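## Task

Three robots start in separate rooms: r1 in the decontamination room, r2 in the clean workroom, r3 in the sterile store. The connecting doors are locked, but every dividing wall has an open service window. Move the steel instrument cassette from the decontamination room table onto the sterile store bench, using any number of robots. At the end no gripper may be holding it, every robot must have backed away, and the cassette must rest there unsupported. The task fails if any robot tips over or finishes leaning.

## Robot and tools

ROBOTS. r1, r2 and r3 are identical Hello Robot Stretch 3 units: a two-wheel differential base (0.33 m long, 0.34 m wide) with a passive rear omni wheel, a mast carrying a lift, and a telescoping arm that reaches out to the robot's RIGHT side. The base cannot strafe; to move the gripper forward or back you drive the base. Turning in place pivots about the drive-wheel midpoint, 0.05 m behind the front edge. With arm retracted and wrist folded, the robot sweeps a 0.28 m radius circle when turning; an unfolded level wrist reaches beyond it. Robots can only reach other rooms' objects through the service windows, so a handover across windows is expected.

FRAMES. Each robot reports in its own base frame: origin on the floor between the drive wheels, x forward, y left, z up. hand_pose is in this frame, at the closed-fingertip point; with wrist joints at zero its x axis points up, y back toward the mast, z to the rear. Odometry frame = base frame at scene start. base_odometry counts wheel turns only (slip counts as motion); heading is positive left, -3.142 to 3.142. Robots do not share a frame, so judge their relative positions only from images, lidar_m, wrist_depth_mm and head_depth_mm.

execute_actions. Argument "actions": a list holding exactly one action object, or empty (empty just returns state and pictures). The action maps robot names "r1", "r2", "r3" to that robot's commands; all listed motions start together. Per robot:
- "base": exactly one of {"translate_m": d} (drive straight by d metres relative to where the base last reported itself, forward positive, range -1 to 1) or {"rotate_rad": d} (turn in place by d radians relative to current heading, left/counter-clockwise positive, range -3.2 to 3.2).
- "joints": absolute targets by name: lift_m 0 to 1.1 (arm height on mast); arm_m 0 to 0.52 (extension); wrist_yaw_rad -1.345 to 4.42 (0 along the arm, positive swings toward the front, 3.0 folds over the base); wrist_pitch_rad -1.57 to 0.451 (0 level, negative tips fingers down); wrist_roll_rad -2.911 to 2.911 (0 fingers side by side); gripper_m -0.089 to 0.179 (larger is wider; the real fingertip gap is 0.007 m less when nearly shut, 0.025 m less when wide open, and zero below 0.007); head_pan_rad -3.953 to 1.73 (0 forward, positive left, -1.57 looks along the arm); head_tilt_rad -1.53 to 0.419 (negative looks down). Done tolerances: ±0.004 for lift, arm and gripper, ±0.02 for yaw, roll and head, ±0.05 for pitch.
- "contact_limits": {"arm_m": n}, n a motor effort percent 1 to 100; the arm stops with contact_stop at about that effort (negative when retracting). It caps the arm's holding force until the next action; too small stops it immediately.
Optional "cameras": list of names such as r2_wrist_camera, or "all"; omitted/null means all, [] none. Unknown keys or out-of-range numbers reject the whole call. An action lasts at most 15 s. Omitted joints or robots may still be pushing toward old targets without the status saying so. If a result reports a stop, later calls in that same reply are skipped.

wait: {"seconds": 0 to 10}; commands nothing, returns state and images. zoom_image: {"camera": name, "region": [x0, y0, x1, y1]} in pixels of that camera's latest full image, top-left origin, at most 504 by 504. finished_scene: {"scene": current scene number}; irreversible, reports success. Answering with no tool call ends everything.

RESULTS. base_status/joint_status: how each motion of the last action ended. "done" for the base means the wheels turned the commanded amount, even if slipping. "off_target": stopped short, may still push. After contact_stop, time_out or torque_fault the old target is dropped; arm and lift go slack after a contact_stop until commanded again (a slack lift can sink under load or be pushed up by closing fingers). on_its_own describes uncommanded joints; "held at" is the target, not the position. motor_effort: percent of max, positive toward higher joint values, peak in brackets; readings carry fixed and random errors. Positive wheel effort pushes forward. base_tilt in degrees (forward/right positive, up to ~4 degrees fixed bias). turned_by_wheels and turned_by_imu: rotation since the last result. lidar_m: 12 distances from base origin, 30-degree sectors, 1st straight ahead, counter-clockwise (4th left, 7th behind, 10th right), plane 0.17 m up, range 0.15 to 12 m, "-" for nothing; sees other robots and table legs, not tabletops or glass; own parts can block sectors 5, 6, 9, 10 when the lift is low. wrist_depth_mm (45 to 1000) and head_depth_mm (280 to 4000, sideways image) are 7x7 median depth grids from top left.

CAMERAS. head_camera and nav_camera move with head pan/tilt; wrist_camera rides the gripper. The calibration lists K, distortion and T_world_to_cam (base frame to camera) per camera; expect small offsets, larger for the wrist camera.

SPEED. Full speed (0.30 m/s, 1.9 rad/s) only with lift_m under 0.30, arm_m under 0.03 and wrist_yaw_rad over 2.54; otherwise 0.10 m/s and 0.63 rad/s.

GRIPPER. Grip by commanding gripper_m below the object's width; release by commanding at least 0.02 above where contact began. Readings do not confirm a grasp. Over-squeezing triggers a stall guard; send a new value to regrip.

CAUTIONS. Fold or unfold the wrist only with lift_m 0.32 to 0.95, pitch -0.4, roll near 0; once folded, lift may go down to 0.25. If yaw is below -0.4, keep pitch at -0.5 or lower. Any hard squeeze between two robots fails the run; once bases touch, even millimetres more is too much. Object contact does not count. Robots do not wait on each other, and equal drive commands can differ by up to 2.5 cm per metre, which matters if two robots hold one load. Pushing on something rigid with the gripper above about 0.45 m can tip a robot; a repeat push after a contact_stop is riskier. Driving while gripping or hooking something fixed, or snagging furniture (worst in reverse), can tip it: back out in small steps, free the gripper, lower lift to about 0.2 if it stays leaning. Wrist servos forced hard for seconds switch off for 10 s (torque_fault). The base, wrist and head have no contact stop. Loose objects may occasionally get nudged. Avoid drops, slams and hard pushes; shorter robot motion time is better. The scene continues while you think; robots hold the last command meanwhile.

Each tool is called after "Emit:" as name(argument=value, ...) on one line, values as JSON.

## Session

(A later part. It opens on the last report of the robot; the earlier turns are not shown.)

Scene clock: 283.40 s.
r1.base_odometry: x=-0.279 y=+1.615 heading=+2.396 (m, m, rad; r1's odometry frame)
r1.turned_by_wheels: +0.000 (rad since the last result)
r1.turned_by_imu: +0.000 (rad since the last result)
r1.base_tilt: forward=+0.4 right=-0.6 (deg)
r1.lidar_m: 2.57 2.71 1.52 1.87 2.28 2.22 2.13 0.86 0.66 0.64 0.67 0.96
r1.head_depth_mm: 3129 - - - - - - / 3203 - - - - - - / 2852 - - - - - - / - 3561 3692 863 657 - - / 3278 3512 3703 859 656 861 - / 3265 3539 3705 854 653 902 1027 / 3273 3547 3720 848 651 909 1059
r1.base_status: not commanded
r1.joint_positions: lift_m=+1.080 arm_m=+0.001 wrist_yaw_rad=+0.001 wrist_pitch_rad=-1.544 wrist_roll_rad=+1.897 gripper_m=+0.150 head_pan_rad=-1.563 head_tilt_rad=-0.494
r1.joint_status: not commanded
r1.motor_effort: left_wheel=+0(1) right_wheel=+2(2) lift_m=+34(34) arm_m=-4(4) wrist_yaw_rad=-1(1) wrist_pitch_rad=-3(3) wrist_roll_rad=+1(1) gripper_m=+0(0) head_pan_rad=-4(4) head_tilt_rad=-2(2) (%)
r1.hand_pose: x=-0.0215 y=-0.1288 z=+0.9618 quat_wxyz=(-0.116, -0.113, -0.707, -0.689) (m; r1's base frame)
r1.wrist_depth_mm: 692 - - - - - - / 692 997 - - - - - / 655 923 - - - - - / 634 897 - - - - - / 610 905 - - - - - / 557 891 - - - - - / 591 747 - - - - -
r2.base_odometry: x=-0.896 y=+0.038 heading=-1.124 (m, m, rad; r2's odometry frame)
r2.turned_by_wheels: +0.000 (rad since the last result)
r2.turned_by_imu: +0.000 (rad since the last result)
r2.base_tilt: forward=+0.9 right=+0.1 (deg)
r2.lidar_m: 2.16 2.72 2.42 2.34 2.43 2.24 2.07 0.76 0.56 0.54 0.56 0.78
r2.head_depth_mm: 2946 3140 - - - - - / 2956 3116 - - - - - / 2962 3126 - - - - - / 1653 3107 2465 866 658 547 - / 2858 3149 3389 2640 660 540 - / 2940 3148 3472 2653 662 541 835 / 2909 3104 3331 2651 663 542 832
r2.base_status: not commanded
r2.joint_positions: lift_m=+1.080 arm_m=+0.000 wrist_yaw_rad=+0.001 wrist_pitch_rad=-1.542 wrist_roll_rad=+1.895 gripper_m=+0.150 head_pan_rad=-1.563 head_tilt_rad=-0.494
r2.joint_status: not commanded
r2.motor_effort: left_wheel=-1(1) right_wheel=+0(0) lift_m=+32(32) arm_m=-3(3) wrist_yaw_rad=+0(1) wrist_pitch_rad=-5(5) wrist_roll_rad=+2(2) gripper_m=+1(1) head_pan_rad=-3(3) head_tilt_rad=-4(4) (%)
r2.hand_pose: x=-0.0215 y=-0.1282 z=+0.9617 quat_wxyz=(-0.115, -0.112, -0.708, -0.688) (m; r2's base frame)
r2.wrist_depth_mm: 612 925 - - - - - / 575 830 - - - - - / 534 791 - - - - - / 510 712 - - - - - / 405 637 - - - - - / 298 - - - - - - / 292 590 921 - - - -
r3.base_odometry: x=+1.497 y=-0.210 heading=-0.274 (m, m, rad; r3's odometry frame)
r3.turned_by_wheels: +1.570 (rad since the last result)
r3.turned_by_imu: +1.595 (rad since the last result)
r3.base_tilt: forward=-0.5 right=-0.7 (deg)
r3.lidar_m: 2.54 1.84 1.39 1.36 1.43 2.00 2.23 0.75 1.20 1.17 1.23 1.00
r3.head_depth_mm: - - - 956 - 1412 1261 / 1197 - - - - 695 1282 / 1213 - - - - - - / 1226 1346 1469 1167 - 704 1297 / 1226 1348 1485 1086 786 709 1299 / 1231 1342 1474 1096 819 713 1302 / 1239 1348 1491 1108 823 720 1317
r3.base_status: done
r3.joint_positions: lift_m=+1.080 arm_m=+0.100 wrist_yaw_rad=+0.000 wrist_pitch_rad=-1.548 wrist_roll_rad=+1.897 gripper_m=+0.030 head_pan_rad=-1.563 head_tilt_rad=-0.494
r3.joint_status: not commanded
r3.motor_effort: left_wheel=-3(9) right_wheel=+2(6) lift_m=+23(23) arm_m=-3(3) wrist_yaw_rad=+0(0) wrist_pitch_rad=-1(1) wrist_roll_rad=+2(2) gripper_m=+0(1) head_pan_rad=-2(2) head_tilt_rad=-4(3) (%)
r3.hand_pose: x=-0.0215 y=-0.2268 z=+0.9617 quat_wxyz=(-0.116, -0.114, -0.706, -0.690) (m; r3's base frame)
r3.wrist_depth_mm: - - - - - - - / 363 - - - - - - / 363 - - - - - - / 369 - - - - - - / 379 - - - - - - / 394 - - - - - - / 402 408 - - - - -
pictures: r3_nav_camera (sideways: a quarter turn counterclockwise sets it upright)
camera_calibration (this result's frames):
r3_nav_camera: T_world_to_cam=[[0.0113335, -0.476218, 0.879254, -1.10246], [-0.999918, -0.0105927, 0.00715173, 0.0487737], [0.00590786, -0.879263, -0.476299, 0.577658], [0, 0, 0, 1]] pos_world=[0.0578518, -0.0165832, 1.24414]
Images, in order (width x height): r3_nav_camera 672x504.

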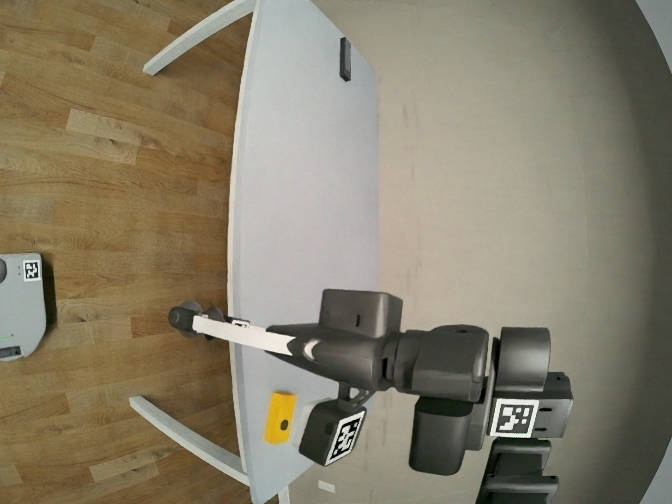

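Slipped; go back and grip lower.

Emit:
execute_actions(actions=[{"r3":{"base":{"rotate_rad":1.57},"joints":{"gripper_m":0.15}}}], cameras=[])

Emit:
execute_actions(actions=[{"r3":{"base":{"translate_m":0.8}}}], cameras=[])

Emit:
execute_actions(actions=[{"r3":{"base":{"rotate_rad":1.57}}}], cameras=[])

Emit:
execute_actions(actions=[{"r3":{"joints":{"arm_m":0.45}}}], cameras=["r3_wrist_camera"])

Scene clock: 290.17 s.
r1.base_odometry: x=-0.279 y=+1.615 heading=+2.396 (m, m, rad; r1's odometry frame)
r1.turned_by_wheels: +0.000 (rad since the last result)
r1.turned_by_imu: +0.000 (rad since the last result)
r1.base_tilt: forward=+0.4 right=-0.5 (deg)
r1.lidar_m: 2.57 2.70 1.51 1.87 2.28 2.23 2.12 0.87 0.66 0.64 0.67 0.95
r1.head_depth_mm: 3177 - - - - - - / 3164 - - - - - - / 2820 - - - - - - / - 3539 3706 862 657 - - / 3257 3497 3692 861 656 860 - / 3257 3527 3737 853 653 899 1026 / 3279 3622 3685 849 650 911 1058
r1.base_status: not commanded
r1.joint_positions: lift_m=+1.080 arm_m=+0.001 wrist_yaw_rad=+0.001 wrist_pitch_rad=-1.544 wrist_roll_rad=+1.897 gripper_m=+0.150 head_pan_rad=-1.563 head_tilt_rad=-0.494
r1.joint_status: not commanded
r1.motor_effort: left_wheel=-1(1) right_wheel=+1(1) lift_m=+34(34) arm_m=-4(4) wrist_yaw_rad=-2(1) wrist_pitch_rad=-3(3) wrist_roll_rad=+1(1) gripper_m=+0(0) head_pan_rad=-4(4) head_tilt_rad=-2(2) (%)
r1.hand_pose: x=-0.0215 y=-0.1288 z=+0.9618 quat_wxyz=(-0.116, -0.113, -0.707, -0.689) (m; r1's base frame)
r1.wrist_depth_mm: 702 - - - - - - / 690 983 - - - - - / 655 941 - - - - - / 628 881 - - - - - / 601 904 - - - - - / 550 924 - - - - - / 582 766 - - - - -
r2.base_odometry: x=-0.896 y=+0.038 heading=-1.124 (m, m, rad; r2's odometry frame)
r2.turned_by_wheels: +0.000 (rad since the last result)
r2.turned_by_imu: +0.000 (rad since the last result)
r2.base_tilt: forward=+0.8 right=+0.1 (deg)
r2.lidar_m: 2.15 2.71 2.42 2.33 2.42 2.23 2.07 0.77 0.56 0.54 0.56 0.78
r2.head_depth_mm: 2958 3176 - - - - - / 2953 3194 - - - - - / 2956 3152 - - - - - / 2846 3144 3476 867 658 548 - / 2854 3129 3417 2342 659 540 - / 2894 3067 3425 2653 661 541 836 / 2918 3100 3296 2658 663 542 834
r2.base_status: not commanded
r2.joint_positions: lift_m=+1.080 arm_m=+0.000 wrist_yaw_rad=+0.001 wrist_pitch_rad=-1.542 wrist_roll_rad=+1.895 gripper_m=+0.150 head_pan_rad=-1.563 head_tilt_rad=-0.494
r2.joint_status: not commanded
r2.motor_effort: left_wheel=-1(1) right_wheel=+1(0) lift_m=+31(31) arm_m=-3(3) wrist_yaw_rad=+0(1) wrist_pitch_rad=-5(5) wrist_roll_rad=+2(2) gripper_m=+0(0) head_pan_rad=-3(3) head_tilt_rad=-3(4) (%)
r2.hand_pose: x=-0.0215 y=-0.1282 z=+0.9617 quat_wxyz=(-0.115, -0.112, -0.708, -0.688) (m; r2's base frame)
r2.wrist_depth_mm: 614 944 - - - - - / 565 853 - - - - - / 542 796 - - - - - / 511 723 - - - - - / 401 635 - - - - - / 303 - - - - - - / 292 598 928 - - - -
r3.base_odometry: x=+1.497 y=-0.210 heading=+1.296 (m, m, rad; r3's odometry frame)
r3.turned_by_wheels: +1.570 (rad since the last result)
r3.turned_by_imu: +1.596 (rad since the last result)
r3.base_tilt: forward=-0.5 right=-0.7 (deg)
r3.lidar_m: 1.36 1.43 2.01 2.23 0.75 1.20 1.17 1.23 1.00 2.54 1.84 1.40
r3.head_depth_mm: - - - 2322 - 1488 1270 / 2119 - - - - 1522 1276 / 2130 - - - - - 1282 / 2165 2340 2537 2734 - 1560 1287 / 2165 2350 2617 2653 1897 1554 1304 / 2183 2372 2635 2648 1965 1576 1306 / 2164 2370 2631 2660 1987 1575 1318
r3.base_status: done
r3.joint_positions: lift_m=+1.080 arm_m=+0.100 wrist_yaw_rad=+0.000 wrist_pitch_rad=-1.548 wrist_roll_rad=+1.897 gripper_m=+0.150 head_pan_rad=-1.563 head_tilt_rad=-0.494
r3.joint_status: all done
r3.motor_effort: left_wheel=-3(9) right_wheel=+1(7) lift_m=+23(23) arm_m=-3(3) wrist_yaw_rad=-1(1) wrist_pitch_rad=-1(0) wrist_roll_rad=+2(2) gripper_m=+0(96) head_pan_rad=-2(2) head_tilt_rad=-4(4) (%)
r3.hand_pose: x=-0.0215 y=-0.2268 z=+0.9617 quat_wxyz=(-0.116, -0.114, -0.706, -0.690) (m; r3's base frame)
r3.wrist_depth_mm: - - - - - - - / - - - - - - - / - - - - - - - / - - - - - - - / - - - - - - - / - - - - - - - / - - - - - - -
pictures: none
No camera images: the call's "cameras" was empty. Leave "cameras" out to get every camera's image.

Scene clock: 299.13 s.
r1.base_odometry: x=-0.279 y=+1.615 heading=+2.396 (m, m, rad; r1's odometry frame)
r1.turned_by_wheels: +0.000 (rad since the last result)
r1.turned_by_imu: +0.000 (rad since the last result)
r1.base_tilt: forward=+0.4 right=-0.5 (deg)
r1.lidar_m: 2.56 2.71 1.52 1.88 2.28 2.22 2.12 0.86 0.66 0.64 0.67 0.96
r1.head_depth_mm: 3153 - - - - - - / 3190 - - - - - - / 2829 - - - - - - / - 3553 3703 864 658 - - / 3279 3521 3718 860 656 859 - / 3262 3592 3690 855 653 904 1028 / 3287 3574 3696 852 651 910 1061
r1.base_status: not commanded
r1.joint_positions: lift_m=+1.080 arm_m=+0.001 wrist_yaw_rad=+0.001 wrist_pitch_rad=-1.544 wrist_roll_rad=+1.897 gripper_m=+0.150 head_pan_rad=-1.563 head_tilt_rad=-0.494
r1.joint_status: not commanded
r1.motor_effort: left_wheel=-1(1) right_wheel=+2(1) lift_m=+34(34) arm_m=-4(3) wrist_yaw_rad=-1(1) wrist_pitch_rad=-3(3) wrist_roll_rad=+1(1) gripper_m=-1(1) head_pan_rad=-4(3) head_tilt_rad=-2(2) (%)
r1.hand_pose: x=-0.0215 y=-0.1288 z=+0.9618 quat_wxyz=(-0.116, -0.113, -0.707, -0.689) (m; r1's base frame)
r1.wrist_depth_mm: 697 - - - - - - / 679 961 - - - - - / 656 942 - - - - - / 609 860 - - - - - / 604 911 - - - - - / 556 897 - - - - - / 587 765 - - - - -
r2.base_odometry: x=-0.896 y=+0.038 heading=-1.124 (m, m, rad; r2's odometry frame)
r2.turned_by_wheels: +0.000 (rad since the last result)
r2.turned_by_imu: +0.001 (rad since the last result)
r2.base_tilt: forward=+0.8 right=+0.1 (deg)
r2.lidar_m: 2.15 2.72 2.42 2.33 2.42 2.24 2.08 0.76 0.56 0.54 0.56 0.78
r2.head_depth_mm: 2944 3132 - - - - - / 2961 3156 - - - - - / 2899 3089 - - - - - / 1059 3124 3429 866 657 547 - / 2811 3118 3397 2641 661 540 - / 2842 2468 3356 2668 662 541 834 / 2902 3083 3297 2648 661 544 835
r2.base_status: not commanded
r2.joint_positions: lift_m=+1.080 arm_m=+0.000 wrist_yaw_rad=+0.001 wrist_pitch_rad=-1.542 wrist_roll_rad=+1.895 gripper_m=+0.150 head_pan_rad=-1.563 head_tilt_rad=-0.494
r2.joint_status: not commanded
r2.motor_effort: left_wheel=-1(2) right_wheel=+1(1) lift_m=+32(32) arm_m=-3(3) wrist_yaw_rad=-1(1) wrist_pitch_rad=-5(5) wrist_roll_rad=+2(2) gripper_m=+0(0) head_pan_rad=-3(3) head_tilt_rad=-4(5) (%)
r2.hand_pose: x=-0.0215 y=-0.1282 z=+0.9617 quat_wxyz=(-0.115, -0.112, -0.708, -0.688) (m; r2's base frame)
r2.wrist_depth_mm: 619 926 - - - - - / 564 856 - - - - - / 540 773 - - - - - / 516 707 - - - - - / 402 655 - - - - - / 299 - - - - - - / 291 596 927 - - - -
r3.base_odometry: x=+1.714 y=+0.560 heading=+1.296 (m, m, rad; r3's odometry frame)
r3.turned_by_wheels: +0.000 (rad since the last result)
r3.turned_by_imu: -0.001 (rad since the last result)
r3.base_tilt: forward=-0.4 right=-0.8 (deg)
r3.lidar_m: 0.56 0.59 0.83 2.19 2.32 1.41 1.97 1.59 2.65 1.84 0.75 0.57
r3.head_depth_mm: - - - 2309 - 1486 1272 / 2166 - - - - 1522 1279 / 2170 - - - - - 1285 / 2209 2397 2619 2788 - 1548 1293 / 2192 2380 2639 2640 1905 1570 1300 / 2139 2199 2142 2088 1892 1564 1314 / 1534 1530 1509 1497 1474 1446 1282
r3.base_status: done
r3.joint_positions: lift_m=+1.080 arm_m=+0.100 wrist_yaw_rad=+0.000 wrist_pitch_rad=-1.548 wrist_roll_rad=+1.897 gripper_m=+0.150 head_pan_rad=-1.563 head_tilt_rad=-0.494
r3.joint_status: not commanded
r3.motor_effort: left_wheel=-2(4) right_wheel=+1(6) lift_m=+23(23) arm_m=-3(3) wrist_yaw_rad=+1(1) wrist_pitch_rad=+0(1) wrist_roll_rad=+2(2) gripper_m=-1(0) head_pan_rad=-2(3) head_tilt_rad=-4(4) (%)
r3.hand_pose: x=-0.0215 y=-0.2268 z=+0.9617 quat_wxyz=(-0.116, -0.114, -0.706, -0.690) (m; r3's base frame)
r3.wrist_depth_mm: - - - - - - - / - - - - - - - / - - - - - - - / - - - - - - - / - - - - - - - / - - - - - - 956 / - - - 937 916 807 789
pictures: none
No camera images: the call's "cameras" was empty. Leave "cameras" out to get every camera's image.

Scene clock: 302.57 s.
r1.base_odometry: x=-0.279 y=+1.615 heading=+2.396 (m, m, rad; r1's odometry frame)
r1.turned_by_wheels: +0.000 (rad since the last result)
r1.turned_by_imu: +0.000 (rad since the last result)
r1.base_tilt: forward=+0.3 right=-0.4 (deg)
r1.lidar_m: 2.57 2.71 1.52 1.87 2.28 2.22 2.13 0.87 0.65 0.64 0.67 0.95
r1.head_depth_mm: 3188 - - - - - - / 3177 - - - - - - / 2857 - - - - - - / - 3531 3703 864 658 - - / 3279 3552 3746 857 656 860 - / 3249 3528 3740 854 654 902 1029 / 3298 3586 3713 850 651 913 1062
r1.base_status: not commanded
r1.joint_positions: lift_m=+1.080 arm_m=+0.001 wrist_yaw_rad=+0.001 wrist_pitch_rad=-1.544 wrist_roll_rad=+1.897 gripper_m=+0.150 head_pan_rad=-1.563 head_tilt_rad=-0.494
r1.joint_status: not commanded
r1.motor_effort: left_wheel=+0(0) right_wheel=+1(2) lift_m=+34(34) arm_m=-4(4) wrist_yaw_rad=-1(1) wrist_pitch_rad=-3(3) wrist_roll_rad=+1(1) gripper_m=+0(0) head_pan_rad=-4(3) head_tilt_rad=-2(2) (%)
r1.hand_pose: x=-0.0215 y=-0.1288 z=+0.9618 quat_wxyz=(-0.116, -0.113, -0.707, -0.689) (m; r1's base frame)
r1.wrist_depth_mm: 715 - - - - - - / 678 975 - - - - - / 665 940 - - - - - / 618 885 - - - - - / 604 932 - - - - - / 556 919 - - - - - / 579 765 - - - - -
r2.base_odometry: x=-0.896 y=+0.038 heading=-1.124 (m, m, rad; r2's odometry frame)
r2.turned_by_wheels: +0.000 (rad since the last result)
r2.turned_by_imu: +0.000 (rad since the last result)
r2.base_tilt: forward=+0.8 right=+0.0 (deg)
r2.lidar_m: 2.15 2.71 2.41 2.33 2.43 2.24 2.07 0.76 0.56 0.54 0.56 0.78
r2.head_depth_mm: 2997 3180 - - - - - / 2922 3146 - - - - - / 2971 3117 - - - - - / 2882 3137 3231 864 658 546 - / 1001 889 3211 1458 660 541 - / 1081 3121 3374 2658 663 540 839 / 2895 3107 3342 2664 662 543 833
r2.base_status: not commanded
r2.joint_positions: lift_m=+1.080 arm_m=+0.000 wrist_yaw_rad=+0.001 wrist_pitch_rad=-1.542 wrist_roll_rad=+1.895 gripper_m=+0.150 head_pan_rad=-1.563 head_tilt_rad=-0.494
r2.joint_status: not commanded
r2.motor_effort: left_wheel=-1(1) right_wheel=+1(1) lift_m=+32(31) arm_m=-3(3) wrist_yaw_rad=-1(0) wrist_pitch_rad=-5(5) wrist_roll_rad=+2(2) gripper_m=+0(1) head_pan_rad=-3(3) head_tilt_rad=-4(4) (%)
r2.hand_pose: x=-0.0215 y=-0.1282 z=+0.9617 quat_wxyz=(-0.115, -0.112, -0.708, -0.688) (m; r2's base frame)
r2.wrist_depth_mm: 595 936 - - - - - / 569 838 - - - - - / 547 775 - - - - - / 517 716 - - - - - / 397 651 - - - - - / 299 - - - - - - / 289 587 900 - - - -
r3.base_odometry: x=+1.714 y=+0.560 heading=+2.866 (m, m, rad; r3's odometry frame)
r3.turned_by_wheels: +1.570 (rad since the last result)
r3.turned_by_imu: +1.595 (rad since the last result)
r3.base_tilt: forward=-0.3 right=-0.8 (deg)
r3.lidar_m: 2.19 2.31 1.42 1.98 2.08 2.64 1.83 0.75 0.57 0.56 0.59 0.84
r3.head_depth_mm: - - - 774 - 769 881 / 2996 - - - - 546 885 / - - - - - - 889 / 997 978 3222 2105 - 552 892 / 1086 3381 3588 882 636 556 901 / 3028 3314 3524 890 661 557 905 / 3093 3358 3573 2548 666 563 911
r3.base_status: done
r3.joint_positions: lift_m=+1.080 arm_m=+0.100 wrist_yaw_rad=+0.000 wrist_pitch_rad=-1.548 wrist_roll_rad=+1.897 gripper_m=+0.150 head_pan_rad=-1.563 head_tilt_rad=-0.494
r3.joint_status: not commanded
r3.motor_effort: left_wheel=-2(10) right_wheel=+1(6) lift_m=+23(23) arm_m=-3(3) wrist_yaw_rad=-1(0) wrist_pitch_rad=-1(1) wrist_roll_rad=+2(2) gripper_m=+0(1) head_pan_rad=-2(2) head_tilt_rad=-4(3) (%)
r3.hand_pose: x=-0.0215 y=-0.2268 z=+0.9617 quat_wxyz=(-0.116, -0.114, -0.706, -0.690) (m; r3's base frame)
r3.wrist_depth_mm: 271 690 - - - - - / 263 672 - - - - - / 258 627 - - - - - / 267 609 - - - - - / 272 678 - - - - - / - 605 909 - - - - / 292 296 838 - - - -
pictures: none
No camera images: the call's "cameras" was empty. Leave "cameras" out to get every camera's image.

Scene clock: 306.37 s.
r1.base_odometry: x=-0.279 y=+1.615 heading=+2.396 (m, m, rad; r1's odometry frame)
r1.turned_by_wheels: +0.000 (rad since the last result)
r1.turned_by_imu: +0.000 (rad since the last result)
r1.base_tilt: forward=+0.4 right=-0.5 (deg)
r1.lidar_m: 2.56 2.70 1.52 1.87 2.28 2.23 2.12 0.87 0.66 0.64 0.67 0.95
r1.head_depth_mm: 3155 - - - - - - / 3175 - - - - - - / 2841 - - - - - - / - 3531 3700 864 658 - - / 3276 3516 3667 859 656 860 - / 3293 3548 3712 853 653 902 1025 / 3273 3558 3659 849 650 912 1062
r1.base_status: not commanded
r1.joint_positions: lift_m=+1.080 arm_m=+0.001 wrist_yaw_rad=+0.001 wrist_pitch_rad=-1.544 wrist_roll_rad=+1.897 gripper_m=+0.150 head_pan_rad=-1.563 head_tilt_rad=-0.494
r1.joint_status: not commanded
r1.motor_effort: left_wheel=-1(0) right_wheel=+1(2) lift_m=+34(34) arm_m=-4(3) wrist_yaw_rad=-1(1) wrist_pitch_rad=-3(3) wrist_roll_rad=+1(1) gripper_m=+0(0) head_pan_rad=-3(4) head_tilt_rad=-3(2) (%)
r1.hand_pose: x=-0.0215 y=-0.1288 z=+0.9618 quat_wxyz=(-0.116, -0.113, -0.707, -0.689) (m; r1's base frame)
r1.wrist_depth_mm: 699 - - - - - - / 685 975 - - - - - / 650 910 - - - - - / 633 844 - - - - - / 611 929 - - - - - / 560 888 - - - - - / 571 743 - - - - -
r2.base_odometry: x=-0.896 y=+0.038 heading=-1.124 (m, m, rad; r2's odometry frame)
r2.turned_by_wheels: +0.000 (rad since the last result)
r2.turned_by_imu: +0.000 (rad since the last result)
r2.base_tilt: forward=+0.9 right=-0.1 (deg)
r2.lidar_m: 2.15 2.72 2.42 2.34 2.42 2.24 2.07 0.76 0.56 0.54 0.56 0.78
r2.head_depth_mm: 3011 3139 - - - - - / 2962 3160 - - - - - / 2974 3137 - - - - - / 2891 3123 606 828 659 548 - / 1016 522 609 776 658 541 - / 1071 2756 3323 2684 662 542 837 / 2926 3104 3356 2673 662 542 835
r2.base_status: not commanded
r2.joint_positions: lift_m=+1.080 arm_m=+0.000 wrist_yaw_rad=+0.001 wrist_pitch_rad=-1.542 wrist_roll_rad=+1.895 gripper_m=+0.150 head_pan_rad=-1.563 head_tilt_rad=-0.494
r2.joint_status: not commanded
r2.motor_effort: left_wheel=-1(1) right_wheel=+1(0) lift_m=+32(32) arm_m=-3(3) wrist_yaw_rad=-1(0) wrist_pitch_rad=-5(5) wrist_roll_rad=+2(2) gripper_m=+0(0) head_pan_rad=-3(3) head_tilt_rad=-4(4) (%)
r2.hand_pose: x=-0.0215 y=-0.1282 z=+0.9617 quat_wxyz=(-0.115, -0.112, -0.708, -0.688) (m; r2's base frame)
r2.wrist_depth_mm: 603 976 - - - - - / 567 837 - - - - - / 535 787 - - - - - / 509 711 - - - - - / 401 645 - - - - - / 298 - - - - - - / 291 597 925 - - - -
r3.base_odometry: x=+1.714 y=+0.560 heading=+2.866 (m, m, rad; r3's odometry frame)
r3.turned_by_wheels: +0.000 (rad since the last result)
r3.turned_by_imu: +0.000 (rad since the last result)
r3.base_tilt: forward=-0.4 right=-0.7 (deg)
r3.lidar_m: 2.19 2.32 1.41 1.97 2.08 2.65 1.83 0.75 0.57 0.56 0.59 0.84
r3.head_depth_mm: 2961 3304 3522 847 636 542 881 / 2935 3313 3443 855 641 543 886 / - 3429 3435 825 636 549 889 / 997 978 3201 870 650 551 894 / 1084 3317 3572 876 657 555 898 / 2992 3357 3531 888 659 558 901 / 3049 3368 3590 899 665 563 909
r3.base_status: not commanded
r3.joint_positions: lift_m=+1.080 arm_m=+0.450 wrist_yaw_rad=+0.000 wrist_pitch_rad=-1.547 wrist_roll_rad=+1.897 gripper_m=+0.150 head_pan_rad=-1.563 head_tilt_rad=-0.494
r3.joint_status: all done
r3.motor_effort: left_wheel=-3(2) right_wheel=+2(1) lift_m=+23(23) arm_m=+3(1) wrist_yaw_rad=+0(1) wrist_pitch_rad=+0(1) wrist_roll_rad=+2(2) gripper_m=-1(0) head_pan_rad=-3(2) head_tilt_rad=-4(4) (%)
r3.hand_pose: x=-0.0215 y=-0.5764 z=+0.9617 quat_wxyz=(-0.116, -0.114, -0.706, -0.690) (m; r3's base frame)
r3.wrist_depth_mm: 238 240 239 237 238 236 - / 247 247 243 242 242 244 - / 253 252 251 221 252 253 - / 264 264 259 228 258 260 - / 270 268 265 237 271 265 - / - 279 277 245 277 - - / 294 290 286 254 288 286 -
pictures: r3_wrist_camera
camera_calibration (this result's frames):
r3_wrist_camera: T_world_to_cam=[[0.290021, 0.956962, -0.0105673, 0.559597], [0.934676, -0.28086, 0.217941, -0.329283], [0.205593, -0.0730844, -0.975905, 1.06397], [0, 0, 0, 1]] pos_world=[-0.0732665, -0.550236, 1.11601]
Images, in order (width x height): r3_wrist_camera 644x364.

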